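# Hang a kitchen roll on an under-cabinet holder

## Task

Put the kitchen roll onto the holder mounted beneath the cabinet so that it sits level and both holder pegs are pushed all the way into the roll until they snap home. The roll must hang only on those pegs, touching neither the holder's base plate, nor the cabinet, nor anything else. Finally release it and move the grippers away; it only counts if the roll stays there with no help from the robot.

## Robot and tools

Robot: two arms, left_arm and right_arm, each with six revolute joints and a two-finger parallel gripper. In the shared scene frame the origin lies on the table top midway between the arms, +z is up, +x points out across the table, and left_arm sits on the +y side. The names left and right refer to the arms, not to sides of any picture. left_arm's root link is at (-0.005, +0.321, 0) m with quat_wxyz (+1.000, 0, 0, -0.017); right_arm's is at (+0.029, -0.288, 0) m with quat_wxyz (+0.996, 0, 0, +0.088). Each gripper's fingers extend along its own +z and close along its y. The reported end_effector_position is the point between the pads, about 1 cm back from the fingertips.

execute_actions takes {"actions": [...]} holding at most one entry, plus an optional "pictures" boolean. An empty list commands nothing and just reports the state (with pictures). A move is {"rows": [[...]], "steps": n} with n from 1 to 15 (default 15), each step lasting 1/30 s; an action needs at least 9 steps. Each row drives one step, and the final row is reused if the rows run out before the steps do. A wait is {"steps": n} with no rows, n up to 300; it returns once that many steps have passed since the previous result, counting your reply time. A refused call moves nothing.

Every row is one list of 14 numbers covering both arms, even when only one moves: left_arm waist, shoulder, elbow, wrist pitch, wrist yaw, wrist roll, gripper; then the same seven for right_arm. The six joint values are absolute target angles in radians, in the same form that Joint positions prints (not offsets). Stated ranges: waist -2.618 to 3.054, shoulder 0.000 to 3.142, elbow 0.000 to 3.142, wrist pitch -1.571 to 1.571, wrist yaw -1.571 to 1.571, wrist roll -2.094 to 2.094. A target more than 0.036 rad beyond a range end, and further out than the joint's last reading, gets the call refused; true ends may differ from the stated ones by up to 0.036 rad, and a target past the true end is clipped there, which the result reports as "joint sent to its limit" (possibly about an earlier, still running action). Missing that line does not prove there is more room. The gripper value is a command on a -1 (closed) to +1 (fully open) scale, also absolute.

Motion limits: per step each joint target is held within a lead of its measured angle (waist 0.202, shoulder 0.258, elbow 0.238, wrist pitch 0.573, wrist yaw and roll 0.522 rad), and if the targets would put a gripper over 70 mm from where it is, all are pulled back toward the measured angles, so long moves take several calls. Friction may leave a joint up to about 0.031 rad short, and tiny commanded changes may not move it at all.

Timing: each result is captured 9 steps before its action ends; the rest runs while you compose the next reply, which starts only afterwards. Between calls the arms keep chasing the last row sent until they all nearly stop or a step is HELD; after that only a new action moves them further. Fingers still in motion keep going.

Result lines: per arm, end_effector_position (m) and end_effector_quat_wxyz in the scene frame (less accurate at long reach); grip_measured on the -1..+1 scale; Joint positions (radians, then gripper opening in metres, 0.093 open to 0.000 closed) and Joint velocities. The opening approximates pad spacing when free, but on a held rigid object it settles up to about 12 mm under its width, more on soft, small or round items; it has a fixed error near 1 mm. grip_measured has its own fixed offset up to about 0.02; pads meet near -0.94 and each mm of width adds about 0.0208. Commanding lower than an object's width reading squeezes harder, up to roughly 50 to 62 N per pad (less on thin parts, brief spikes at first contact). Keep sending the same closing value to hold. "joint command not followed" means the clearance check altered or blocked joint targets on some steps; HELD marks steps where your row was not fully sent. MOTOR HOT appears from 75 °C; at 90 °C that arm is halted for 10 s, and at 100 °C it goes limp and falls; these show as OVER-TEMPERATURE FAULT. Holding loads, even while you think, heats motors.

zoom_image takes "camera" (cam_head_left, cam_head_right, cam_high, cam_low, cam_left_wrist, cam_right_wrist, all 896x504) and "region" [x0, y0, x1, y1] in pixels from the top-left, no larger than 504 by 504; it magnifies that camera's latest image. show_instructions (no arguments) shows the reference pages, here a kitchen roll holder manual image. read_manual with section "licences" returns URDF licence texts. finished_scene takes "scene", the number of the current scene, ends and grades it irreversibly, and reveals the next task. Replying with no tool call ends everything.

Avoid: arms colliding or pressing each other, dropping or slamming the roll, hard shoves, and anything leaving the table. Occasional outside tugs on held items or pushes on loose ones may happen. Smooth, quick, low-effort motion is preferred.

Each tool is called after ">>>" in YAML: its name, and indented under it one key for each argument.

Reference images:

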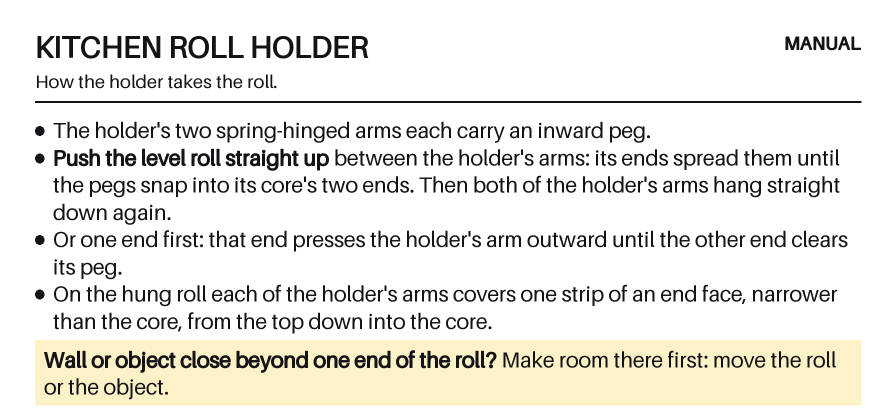

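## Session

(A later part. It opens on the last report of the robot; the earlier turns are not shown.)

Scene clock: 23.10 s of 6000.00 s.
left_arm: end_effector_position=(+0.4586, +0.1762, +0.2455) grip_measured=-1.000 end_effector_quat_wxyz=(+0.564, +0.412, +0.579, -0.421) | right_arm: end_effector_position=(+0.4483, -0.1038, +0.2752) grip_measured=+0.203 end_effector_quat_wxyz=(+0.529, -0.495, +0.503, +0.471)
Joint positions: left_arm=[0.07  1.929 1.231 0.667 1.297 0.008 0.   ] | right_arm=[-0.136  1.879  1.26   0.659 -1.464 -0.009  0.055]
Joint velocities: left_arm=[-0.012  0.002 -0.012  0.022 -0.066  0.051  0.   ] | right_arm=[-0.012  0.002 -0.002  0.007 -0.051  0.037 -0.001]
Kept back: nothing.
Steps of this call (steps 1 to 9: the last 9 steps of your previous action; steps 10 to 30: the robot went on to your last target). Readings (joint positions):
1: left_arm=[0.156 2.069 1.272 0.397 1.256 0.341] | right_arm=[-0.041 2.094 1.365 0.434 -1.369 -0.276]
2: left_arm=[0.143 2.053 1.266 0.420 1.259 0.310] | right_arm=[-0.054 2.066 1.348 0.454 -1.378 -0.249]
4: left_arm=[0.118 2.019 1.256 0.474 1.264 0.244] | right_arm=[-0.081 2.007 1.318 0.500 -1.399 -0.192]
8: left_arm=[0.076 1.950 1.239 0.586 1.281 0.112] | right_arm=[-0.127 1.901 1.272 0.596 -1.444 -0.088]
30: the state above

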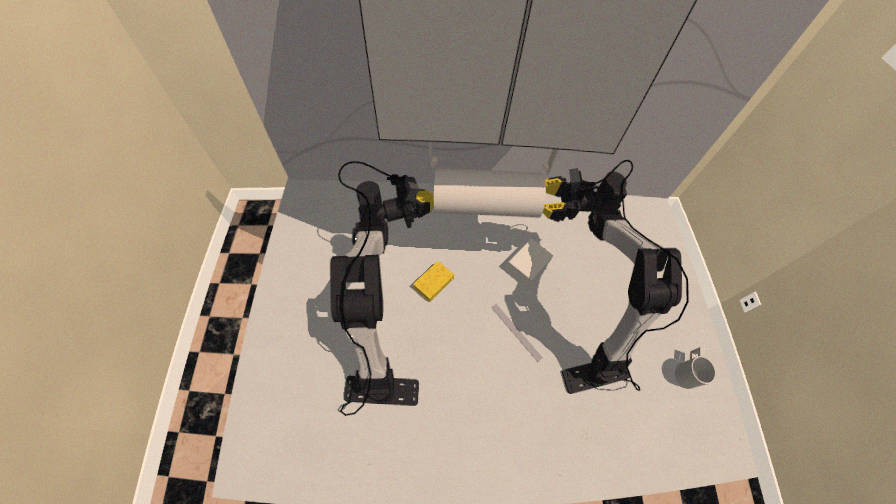

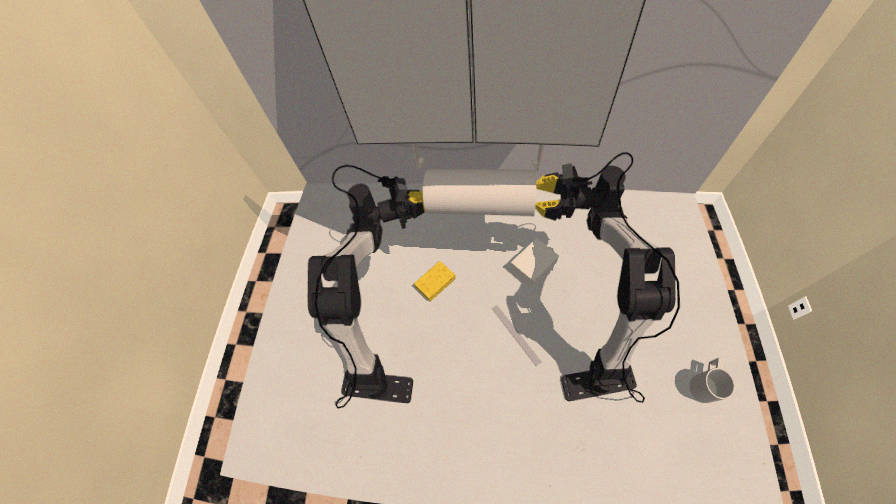

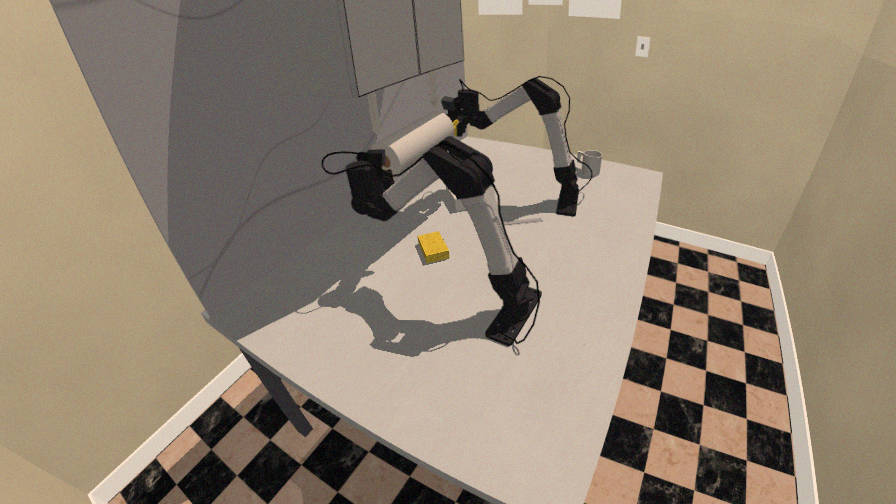

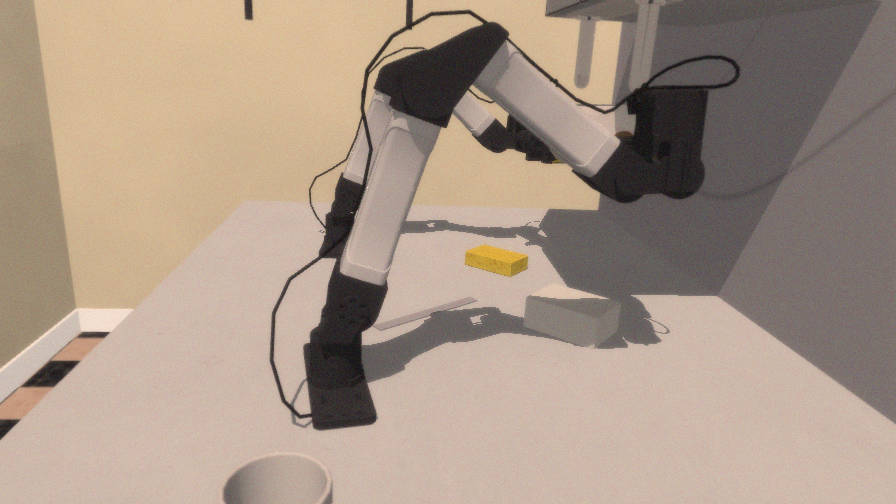

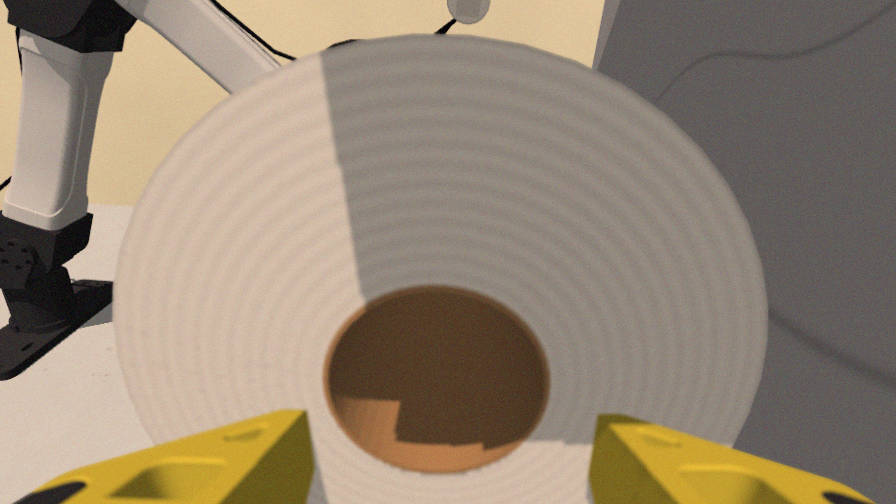

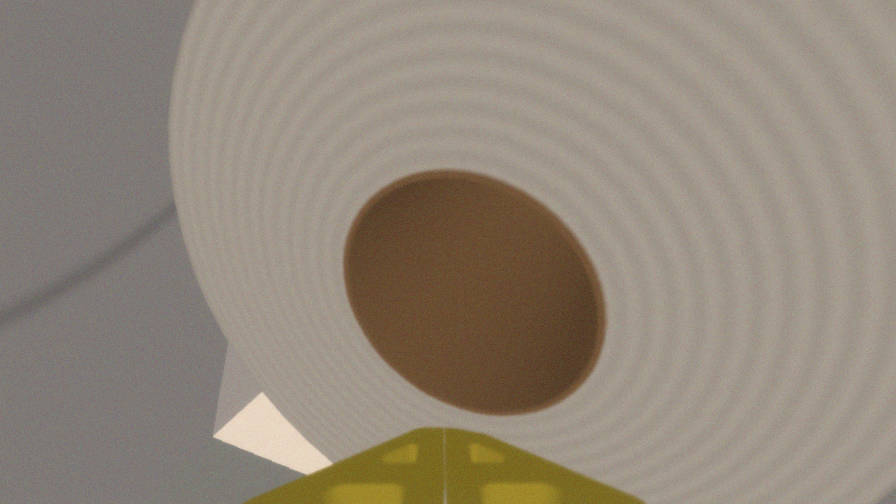

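>>> execute_actions:
  actions:
    - {"rows":[[0.012,1.92,1.26,0.7,1.38,0,-1,-0.081,1.895,1.26,0.64,-1.475,0,0.2],[0.012,1.925,1.28,0.69,1.38,0,-1,-0.081,1.9,1.275,0.63,-1.475,0,0.2],[0.012,1.93,1.3,0.67,1.38,0,-1,-0.081,1.9,1.29,0.62,-1.47,0,0.2],[0.012,1.935,1.32,0.66,1.38,0,-1,-0.081,1.905,1.3,0.61,-1.47,0,0.2],[0.012,1.94,1.34,0.64,1.38,0,-1,-0.081,1.905,1.31,0.6,-1.465,0,0.2],[0.012,1.945,1.36,0.63,1.38,0,-1,-0.081,1.91,1.32,0.59,-1.46,0,0.2],[0.012,1.95,1.385,0.61,1.38,0,-1,-0.081,1.91,1.335,0.58,-1.455,0,0.2],[0.012,1.955,1.405,0.6,1.38,0,-1,-0.081,1.915,1.345,0.57,-1.45,0,0.2]]}

>>> execute_actions:
  actions:
    - {"steps":20}
  pictures: true

>>> zoom_image:
  camera: "cam_head_left"
  region: [380,120,620,240]

Scene clock: 24.00 s of 6000.00 s.
left_arm: end_effector_position=(+0.4674, +0.1765, +0.2531) grip_measured=-1.000 end_effector_quat_wxyz=(+0.565, +0.414, +0.576, -0.422) | right_arm: end_effector_position=(+0.4521, -0.1038, +0.2768) grip_measured=+0.203 end_effector_quat_wxyz=(+0.527, -0.490, +0.508, +0.473)
Joint positions: left_arm=[0.071 1.95  1.291 0.632 1.301 0.007 0.   ] | right_arm=[-0.136  1.885  1.279  0.634 -1.458 -0.009  0.055]
Joint velocities: left_arm=[ 0.007  0.173  0.584 -0.183  0.007  0.022  0.   ] | right_arm=[ 0.007  0.066  0.281 -0.256  0.066 -0.022  0.   ]
Steps of this call (steps 1 to 15: the robot went on to your last target; steps 16 to 21: nothing new was sent; steps 22 to 27: the first 6 steps of this action). Readings (joint positions):
22: left_arm=[0.070 1.929 1.231 0.667 1.297 0.007] | right_arm=[-0.136 1.879 1.260 0.659 -1.464 -0.009]
23: left_arm=[0.070 1.929 1.232 0.665 1.298 0.007] | right_arm=[-0.136 1.879 1.260 0.658 -1.464 -0.009]
25: left_arm=[0.070 1.937 1.254 0.651 1.300 0.007] | right_arm=[-0.136 1.880 1.262 0.648 -1.464 -0.009]
27: the state above

Scene clock: 24.67 s of 6000.00 s.
left_arm: end_effector_position=(+0.4777, +0.1772, +0.2704) grip_measured=-1.000 end_effector_quat_wxyz=(+0.569, +0.417, +0.572, -0.418) | right_arm: end_effector_position=(+0.4604, -0.1038, +0.2840) grip_measured=+0.203 end_effector_quat_wxyz=(+0.528, -0.482, +0.517, +0.471)
Joint positions: left_arm=[0.071 1.965 1.377 0.577 1.303 0.006 0.   ] | right_arm=[-0.136  1.893  1.325  0.582 -1.439 -0.009  0.055]
Joint velocities: left_arm=[-0.007 -0.007 -0.012  0.081  0.022  0.007  0.   ] | right_arm=[-0.037 -0.007  0.017 -0.051  0.007 -0.066 -0.001]
Kept back: nothing.
Steps of this call (steps 1 to 9: the last 9 steps of your previous action; steps 10 to 20: the robot went on to your last target). Readings (joint positions):
1: left_arm=[0.071 1.955 1.312 0.621 1.302 0.007] | right_arm=[-0.136 1.888 1.290 0.626 -1.454 -0.009]
2: left_arm=[0.071 1.961 1.334 0.610 1.303 0.006] | right_arm=[-0.136 1.890 1.302 0.618 -1.450 -0.009]
4: left_arm=[0.071 1.965 1.364 0.598 1.303 0.006] | right_arm=[-0.136 1.893 1.319 0.607 -1.443 -0.009]
8: left_arm=[0.071 1.965 1.377 0.591 1.303 0.006] | right_arm=[-0.136 1.893 1.325 0.595 -1.440 -0.009]
20: the state above

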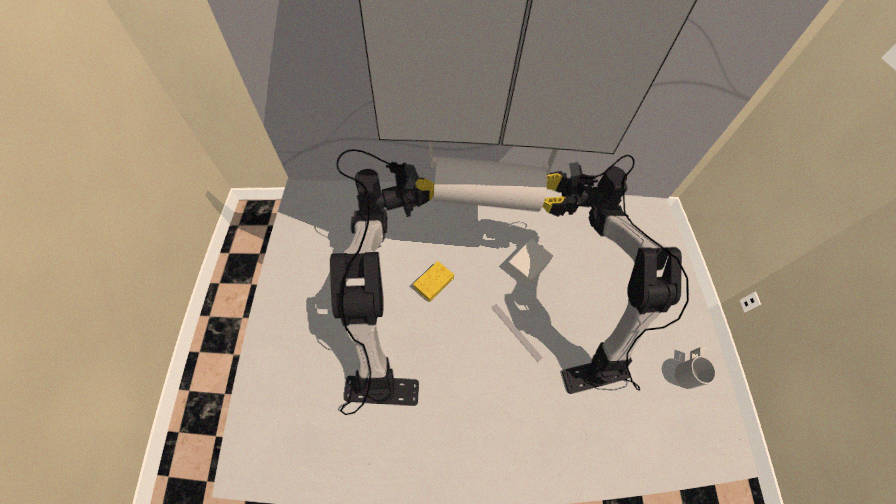

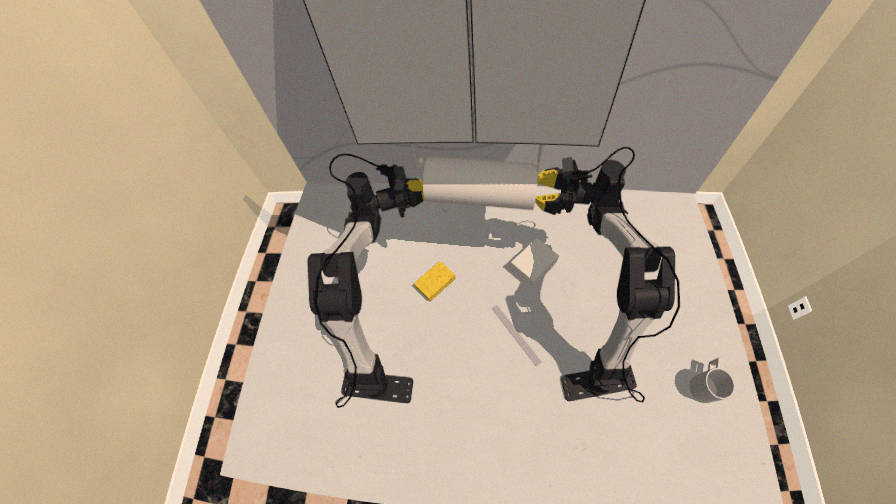

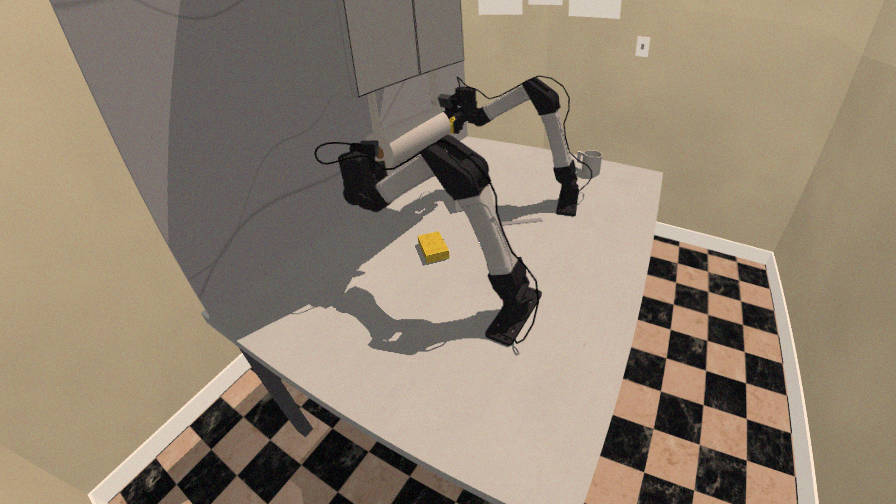

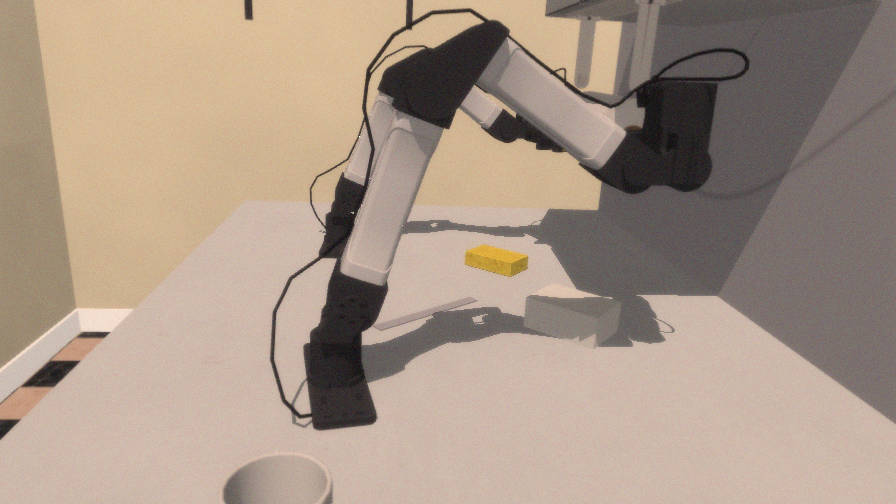

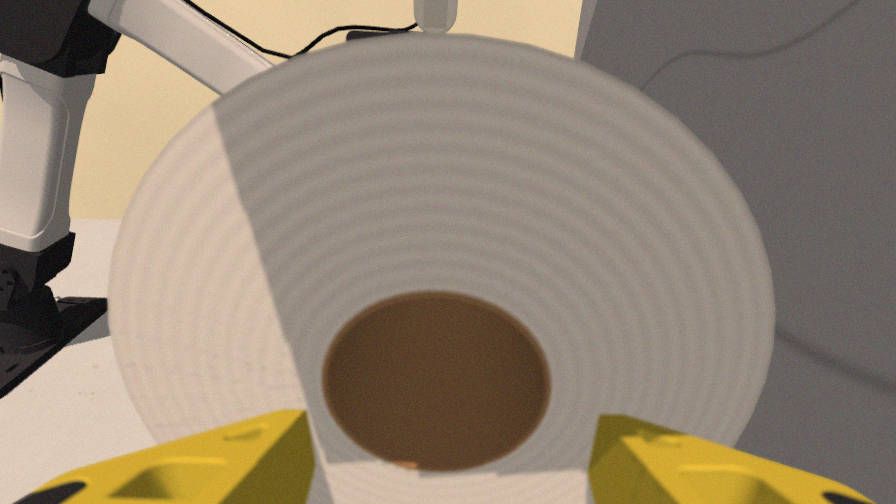

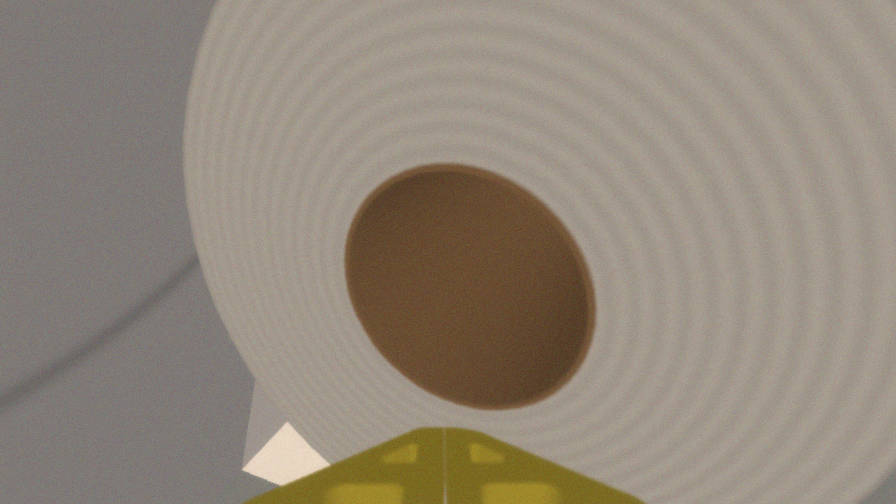

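Region (380, 120, 620, 240) of cam_head_left's 896x504 image, scaled by 2.100, with more detail than that image has.

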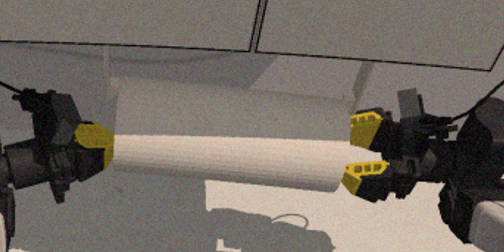

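>>> execute_actions:
  actions:
    - {"rows":[[0.012,1.945,1.415,0.58,1.38,0,-1,-0.081,1.895,1.355,0.555,-1.45,0,0.2],[0.012,1.94,1.425,0.57,1.38,0,-1,-0.081,1.89,1.365,0.54,-1.45,0,0.2],[0.012,1.935,1.435,0.555,1.38,0,-1,-0.081,1.885,1.375,0.525,-1.45,0,0.2],[0.012,1.93,1.445,0.54,1.38,0,-1,-0.081,1.88,1.385,0.51,-1.45,0,0.2],[0.012,1.925,1.457,0.525,1.38,0,-1,-0.081,1.875,1.397,0.49,-1.45,0,0.2],[0.012,1.92,1.47,0.51,1.38,0,-1,-0.081,1.87,1.41,0.47,-1.45,0,0.2]]}

>>> execute_actions:
  actions:
    - {"steps":20}
  pictures: true

>>> zoom_image:
  camera: "cam_head_left"
  region: [380,120,620,240]

Scene clock: 25.33 s of 6000.00 s.
left_arm: end_effector_position=(+0.4805, +0.1773, +0.2778) grip_measured=-1.000 end_effector_quat_wxyz=(+0.565, +0.415, +0.575, -0.421) | right_arm: end_effector_position=(+0.4635, -0.1037, +0.2917) grip_measured=+0.203 end_effector_quat_wxyz=(+0.524, -0.478, +0.521, +0.474)
Joint positions: left_arm=[0.071 1.965 1.415 0.527 1.304 0.006 0.   ] | right_arm=[-0.136  1.893  1.362  0.529 -1.438 -0.008  0.055]
Joint velocities: left_arm=[ 0.002  0.002  0.354 -0.359  0.051 -0.037  0.   ] | right_arm=[-0.012 -0.012  0.369 -0.374 -0.051 -0.022 -0.001]
Steps of this call (steps 1 to 14: the robot went on to your last target; steps 15 to 20: the first 6 steps of this action). Readings (joint positions):
15: left_arm=[0.071 1.965 1.377 0.574 1.303 0.006] | right_arm=[-0.136 1.893 1.325 0.579 -1.439 -0.009]
16: left_arm=[0.071 1.965 1.380 0.568 1.303 0.006] | right_arm=[-0.136 1.893 1.327 0.573 -1.439 -0.009]
18: left_arm=[0.071 1.965 1.393 0.549 1.304 0.006] | right_arm=[-0.136 1.893 1.340 0.553 -1.439 -0.008]
20: the state above

Scene clock: 26.00 s of 6000.00 s.
left_arm: end_effector_position=(+0.4800, +0.1780, +0.2904) grip_measured=-1.000 end_effector_quat_wxyz=(+0.568, +0.416, +0.573, -0.419) | right_arm: end_effector_position=(+0.4646, -0.1037, +0.2920) grip_measured=+0.203 end_effector_quat_wxyz=(+0.514, -0.470, +0.531, +0.483)
Joint positions: left_arm=[0.073 1.949 1.441 0.493 1.304 0.006 0.   ] | right_arm=[-0.136  1.893  1.379  0.475 -1.438 -0.008  0.055]
Joint velocities: left_arm=[-0.002  0.012 -0.002 -0.007  0.051  0.022  0.   ] | right_arm=[ 0.007 -0.022 -0.002 -0.037  0.095 -0.022  0.001]
Kept back: nothing.
Steps of this call (steps 1 to 9: the last 9 steps of your previous action; steps 10 to 20: the robot went on to your last target). Readings (joint positions):
1: left_arm=[0.071 1.964 1.425 0.519 1.304 0.006] | right_arm=[-0.136 1.893 1.373 0.519 -1.438 -0.008]
2: left_arm=[0.072 1.961 1.432 0.513 1.304 0.006] | right_arm=[-0.136 1.893 1.378 0.508 -1.438 -0.008]
4: left_arm=[0.073 1.955 1.438 0.506 1.304 0.006] | right_arm=[-0.136 1.893 1.379 0.491 -1.438 -0.008]
8: left_arm=[0.073 1.949 1.441 0.501 1.304 0.006] | right_arm=[-0.136 1.893 1.379 0.480 -1.438 -0.008]
20: the state above

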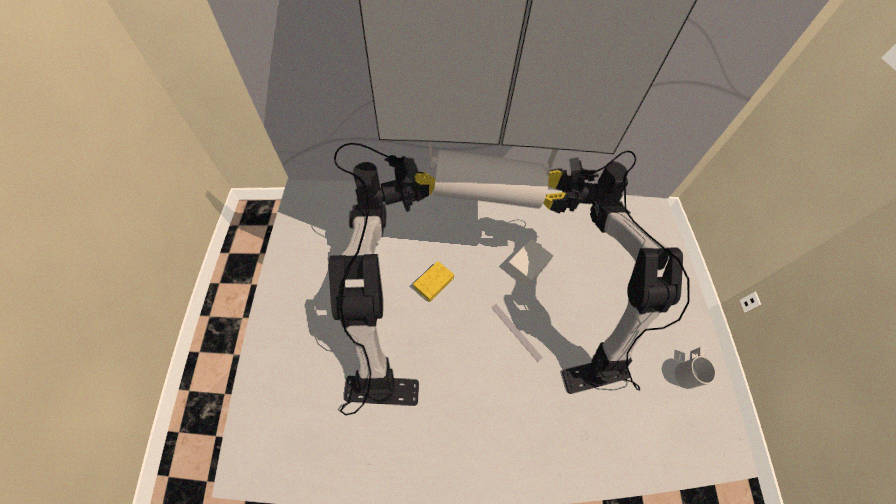

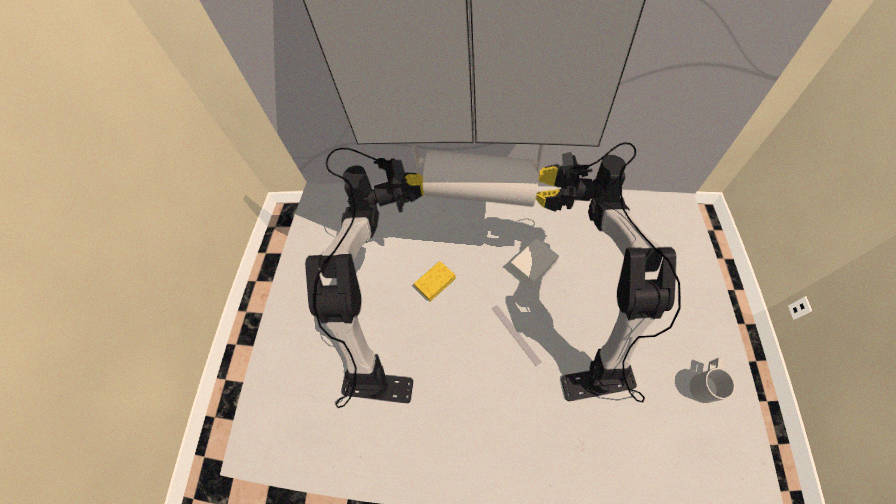

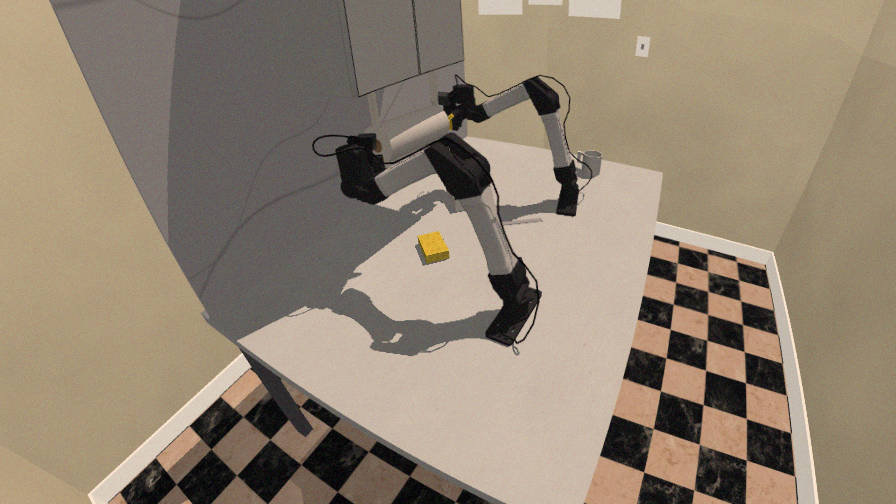

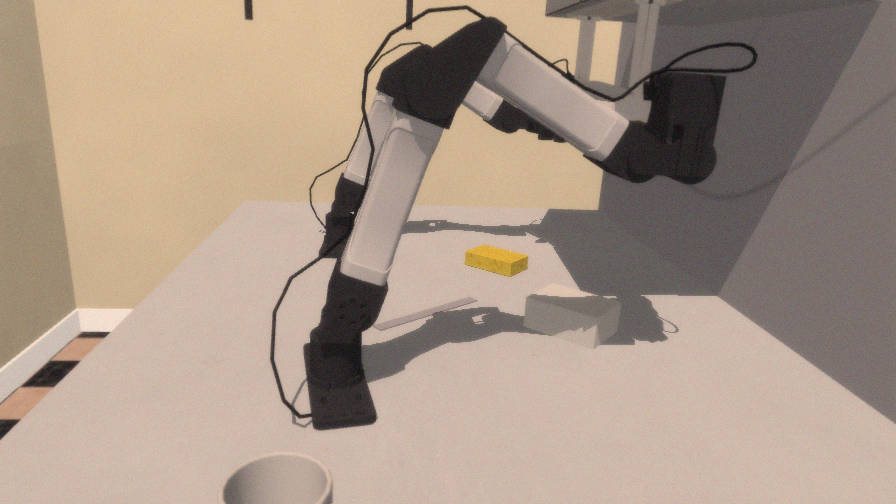

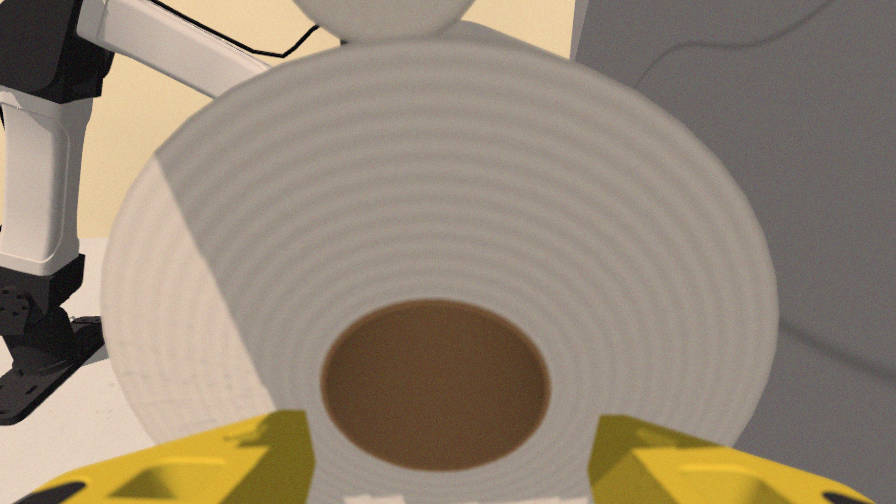

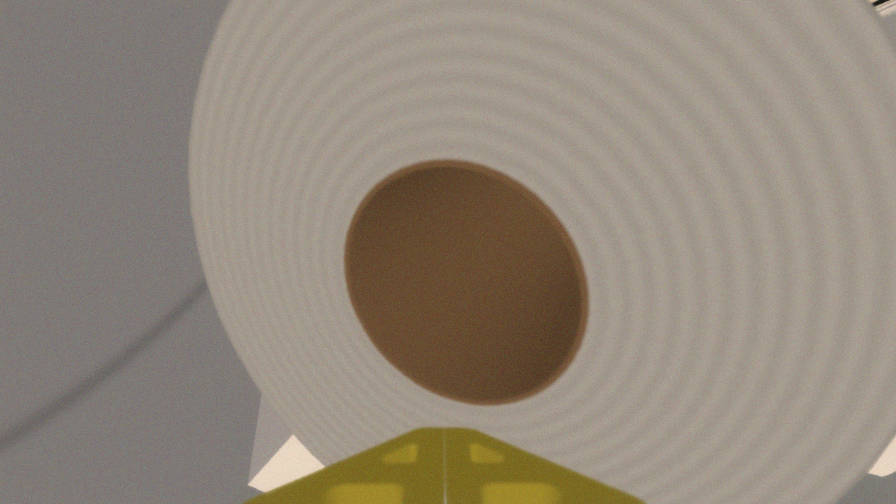

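Region (380, 120, 620, 240) of cam_head_left's 896x504 image, scaled by 2.100, with more detail than that image has.

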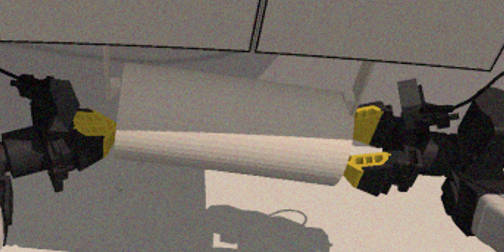

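Right end is blocked under the arm; ease it off and shift left.

>>> execute_actions:
  actions:
    - {"rows":[[0.012,1.92,1.47,0.51,1.38,0,-1,-0.081,1.89,1.35,0.5,-1.45,0,0.2],[0.012,1.92,1.47,0.51,1.38,0,-1,-0.081,1.89,1.35,0.5,-1.45,0,0.2],[0.012,1.92,1.47,0.51,1.38,0,-1,-0.081,1.89,1.35,0.5,-1.45,0,0.2],[0.025,1.92,1.47,0.51,1.38,0,-1,-0.068,1.89,1.35,0.5,-1.45,0,0.2],[0.035,1.92,1.47,0.51,1.38,0,-1,-0.055,1.89,1.35,0.5,-1.44,0,0.2],[0.045,1.92,1.47,0.51,1.39,0,-1,-0.045,1.89,1.35,0.5,-1.43,0,0.2]]}

>>> execute_actions:
  actions:
    - {"rows":[[0.045,1.92,1.47,0.51,1.39,0,-1,-0.045,1.88,1.38,0.5,-1.43,0,0.2],[0.045,1.92,1.47,0.51,1.39,0,-1,-0.045,1.875,1.395,0.49,-1.43,0,0.2],[0.045,1.92,1.47,0.51,1.39,0,-1,-0.045,1.87,1.41,0.48,-1.43,0,0.2],[0.045,1.92,1.47,0.51,1.39,0,-1,-0.045,1.86,1.42,0.47,-1.43,0,0.2],[0.045,1.92,1.47,0.51,1.39,0,-1,-0.045,1.85,1.435,0.46,-1.43,0,0.2]]}

>>> execute_actions:
  actions:
    - {"steps":20}
  pictures: true

Scene clock: 26.70 s of 6000.00 s.
left_arm: end_effector_position=(+0.4802, +0.1807, +0.2904) grip_measured=-1.000 end_effector_quat_wxyz=(+0.568, +0.415, +0.574, -0.419) | right_arm: end_effector_position=(+0.4643, -0.1013, +0.2927) grip_measured=+0.203 end_effector_quat_wxyz=(+0.516, -0.472, +0.529, +0.482)
Joint positions: left_arm=[0.079 1.949 1.441 0.493 1.308 0.006 0.   ] | right_arm=[-0.13   1.893  1.379  0.483 -1.434 -0.008  0.055]
Joint velocities: left_arm=[ 0.129 -0.017 -0.007 -0.007  0.168 -0.022  0.   ] | right_arm=[ 0.125 -0.012 -0.007  0.037  0.022 -0.081 -0.001]
Steps of this call (steps 1 to 15: the robot went on to your last target; steps 16 to 21: the first 6 steps of this action). Readings (joint positions):
16: left_arm=[0.073 1.949 1.441 0.493 1.304 0.006] | right_arm=[-0.136 1.893 1.379 0.476 -1.438 -0.008]
17: left_arm=[0.073 1.949 1.441 0.493 1.304 0.006] | right_arm=[-0.136 1.893 1.379 0.478 -1.438 -0.008]
19: left_arm=[0.074 1.949 1.441 0.493 1.304 0.006] | right_arm=[-0.136 1.893 1.379 0.481 -1.438 -0.008]
21: the state above

Scene clock: 27.20 s of 6000.00 s.
left_arm: end_effector_position=(+0.4804, +0.1894, +0.2903) grip_measured=-1.000 end_effector_quat_wxyz=(+0.569, +0.414, +0.575, -0.418) | right_arm: end_effector_position=(+0.4637, -0.0926, +0.2952) grip_measured=+0.203 end_effector_quat_wxyz=(+0.514, -0.471, +0.531, +0.483)
Joint positions: left_arm=[0.098 1.949 1.441 0.492 1.323 0.006 0.   ] | right_arm=[-0.109  1.889  1.387  0.465 -1.413 -0.008  0.055]
Joint velocities: left_arm=[-0.022 -0.007  0.022 -0.007 -0.037 -0.022  0.   ] | right_arm=[-0.002 -0.12   0.217 -0.183  0.022  0.037 -0.001]
Steps of this call (steps 1 to 9: the last 9 steps of your previous action; steps 10 to 15: the first 6 steps of this action). Readings (joint positions):
10: left_arm=[0.098 1.949 1.441 0.492 1.322 0.006] | right_arm=[-0.109 1.893 1.365 0.485 -1.414 -0.008]
11: left_arm=[0.098 1.949 1.441 0.492 1.322 0.006] | right_arm=[-0.109 1.893 1.365 0.485 -1.413 -0.008]
13: left_arm=[0.098 1.949 1.441 0.492 1.323 0.006] | right_arm=[-0.109 1.893 1.372 0.478 -1.413 -0.008]
15: the state above

Scene clock: 27.87 s of 6000.00 s.
left_arm: end_effector_position=(+0.4799, +0.1884, +0.2890) grip_measured=-1.000 end_effector_quat_wxyz=(+0.565, +0.412, +0.577, -0.421) | right_arm: end_effector_position=(+0.4606, -0.0929, +0.3133) grip_measured=+0.203 end_effector_quat_wxyz=(+0.525, -0.478, +0.521, +0.475)
Joint positions: left_arm=[0.097 1.949 1.441 0.481 1.324 0.006 0.   ] | right_arm=[-0.109  1.864  1.411  0.458 -1.411 -0.003  0.055]
Joint velocities: left_arm=[ 0.002  0.002  0.002 -0.051 -0.022  0.007  0.   ] | right_arm=[ 0.002 -0.017  0.002 -0.007  0.081  0.051  0.   ]
Kept back: nothing.
Steps of this call (steps 1 to 9: the last 9 steps of your previous action; steps 10 to 20: the robot went on to your last target). Readings (joint positions):
1: left_arm=[0.098 1.949 1.441 0.491 1.323 0.006] | right_arm=[-0.109 1.885 1.394 0.462 -1.413 -0.007]
2: left_arm=[0.098 1.949 1.441 0.491 1.323 0.006] | right_arm=[-0.109 1.879 1.399 0.461 -1.412 -0.006]
4: left_arm=[0.098 1.949 1.441 0.488 1.324 0.006] | right_arm=[-0.109 1.870 1.407 0.460 -1.412 -0.004]
8: left_arm=[0.097 1.949 1.441 0.482 1.324 0.006] | right_arm=[-0.109 1.864 1.411 0.460 -1.412 -0.003]
20: the state above

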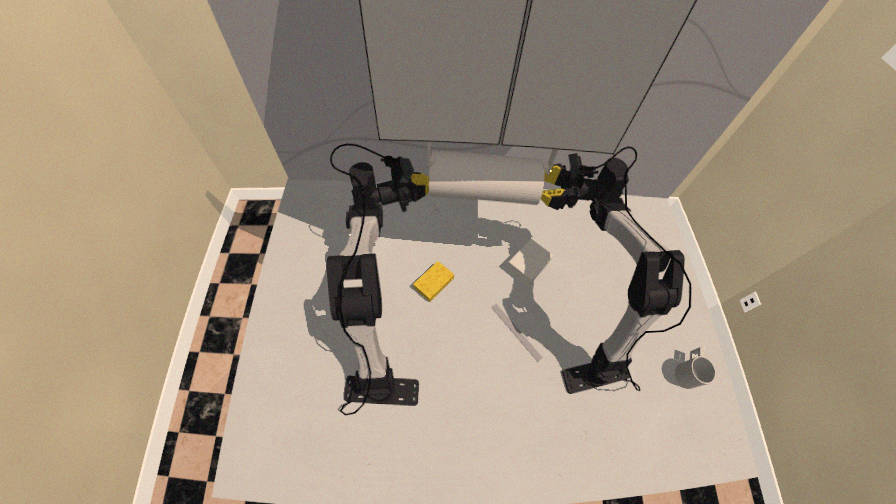

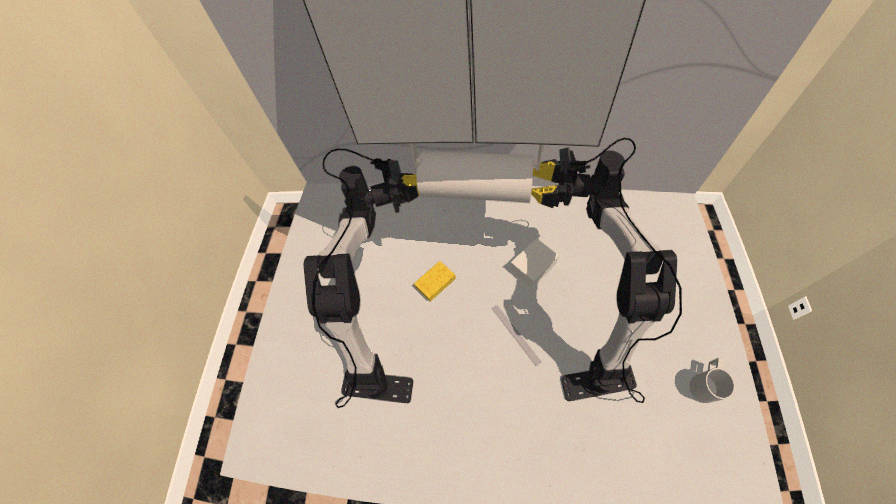

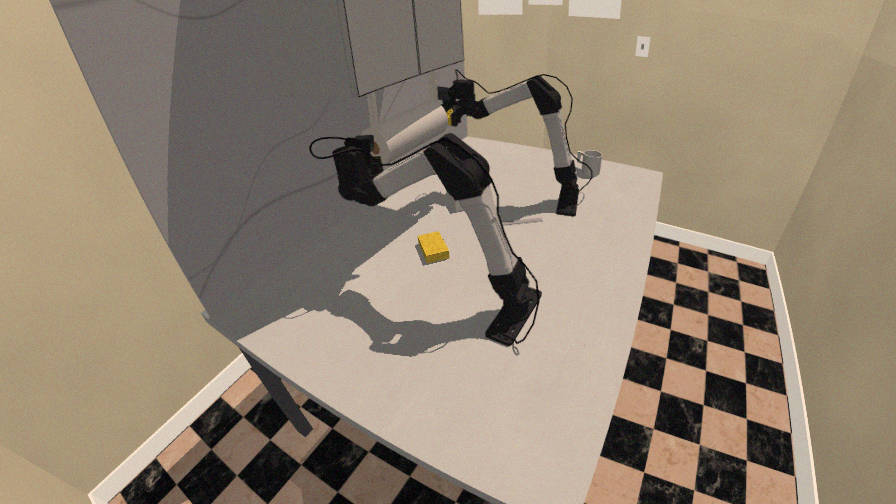

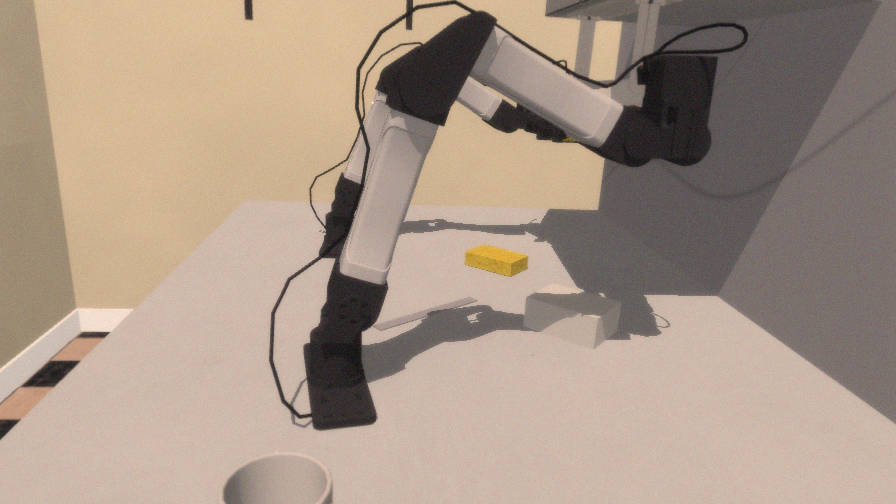

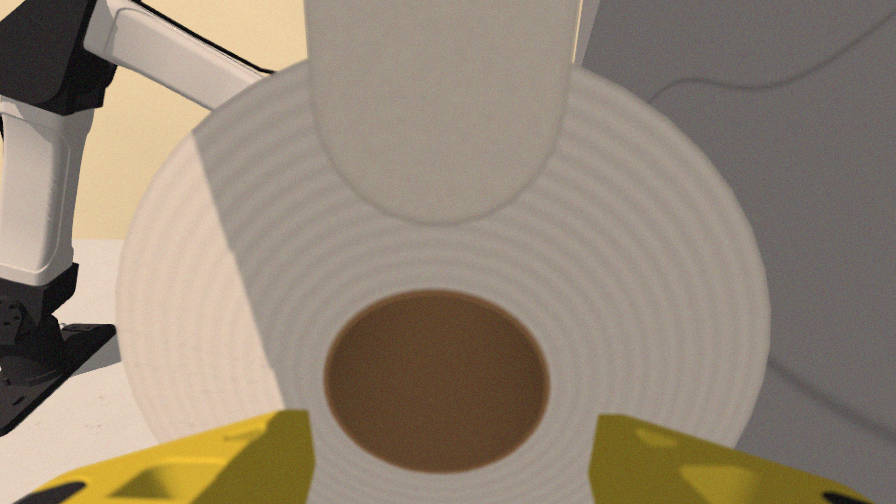

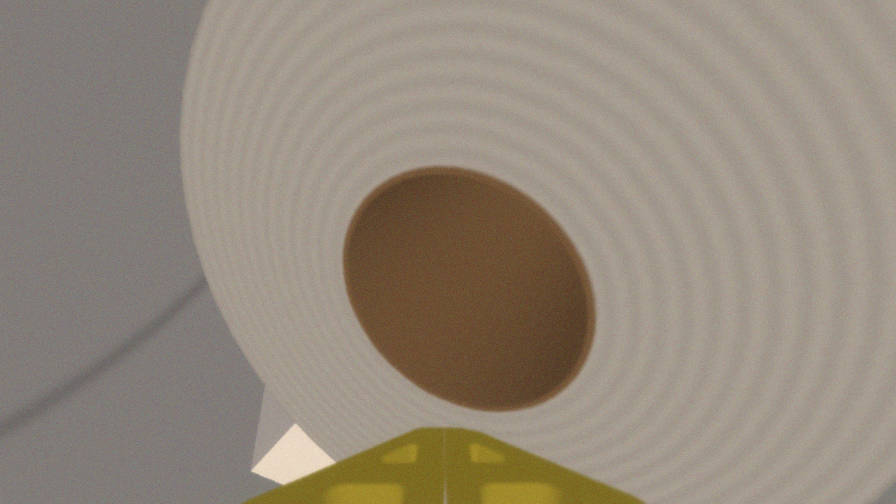

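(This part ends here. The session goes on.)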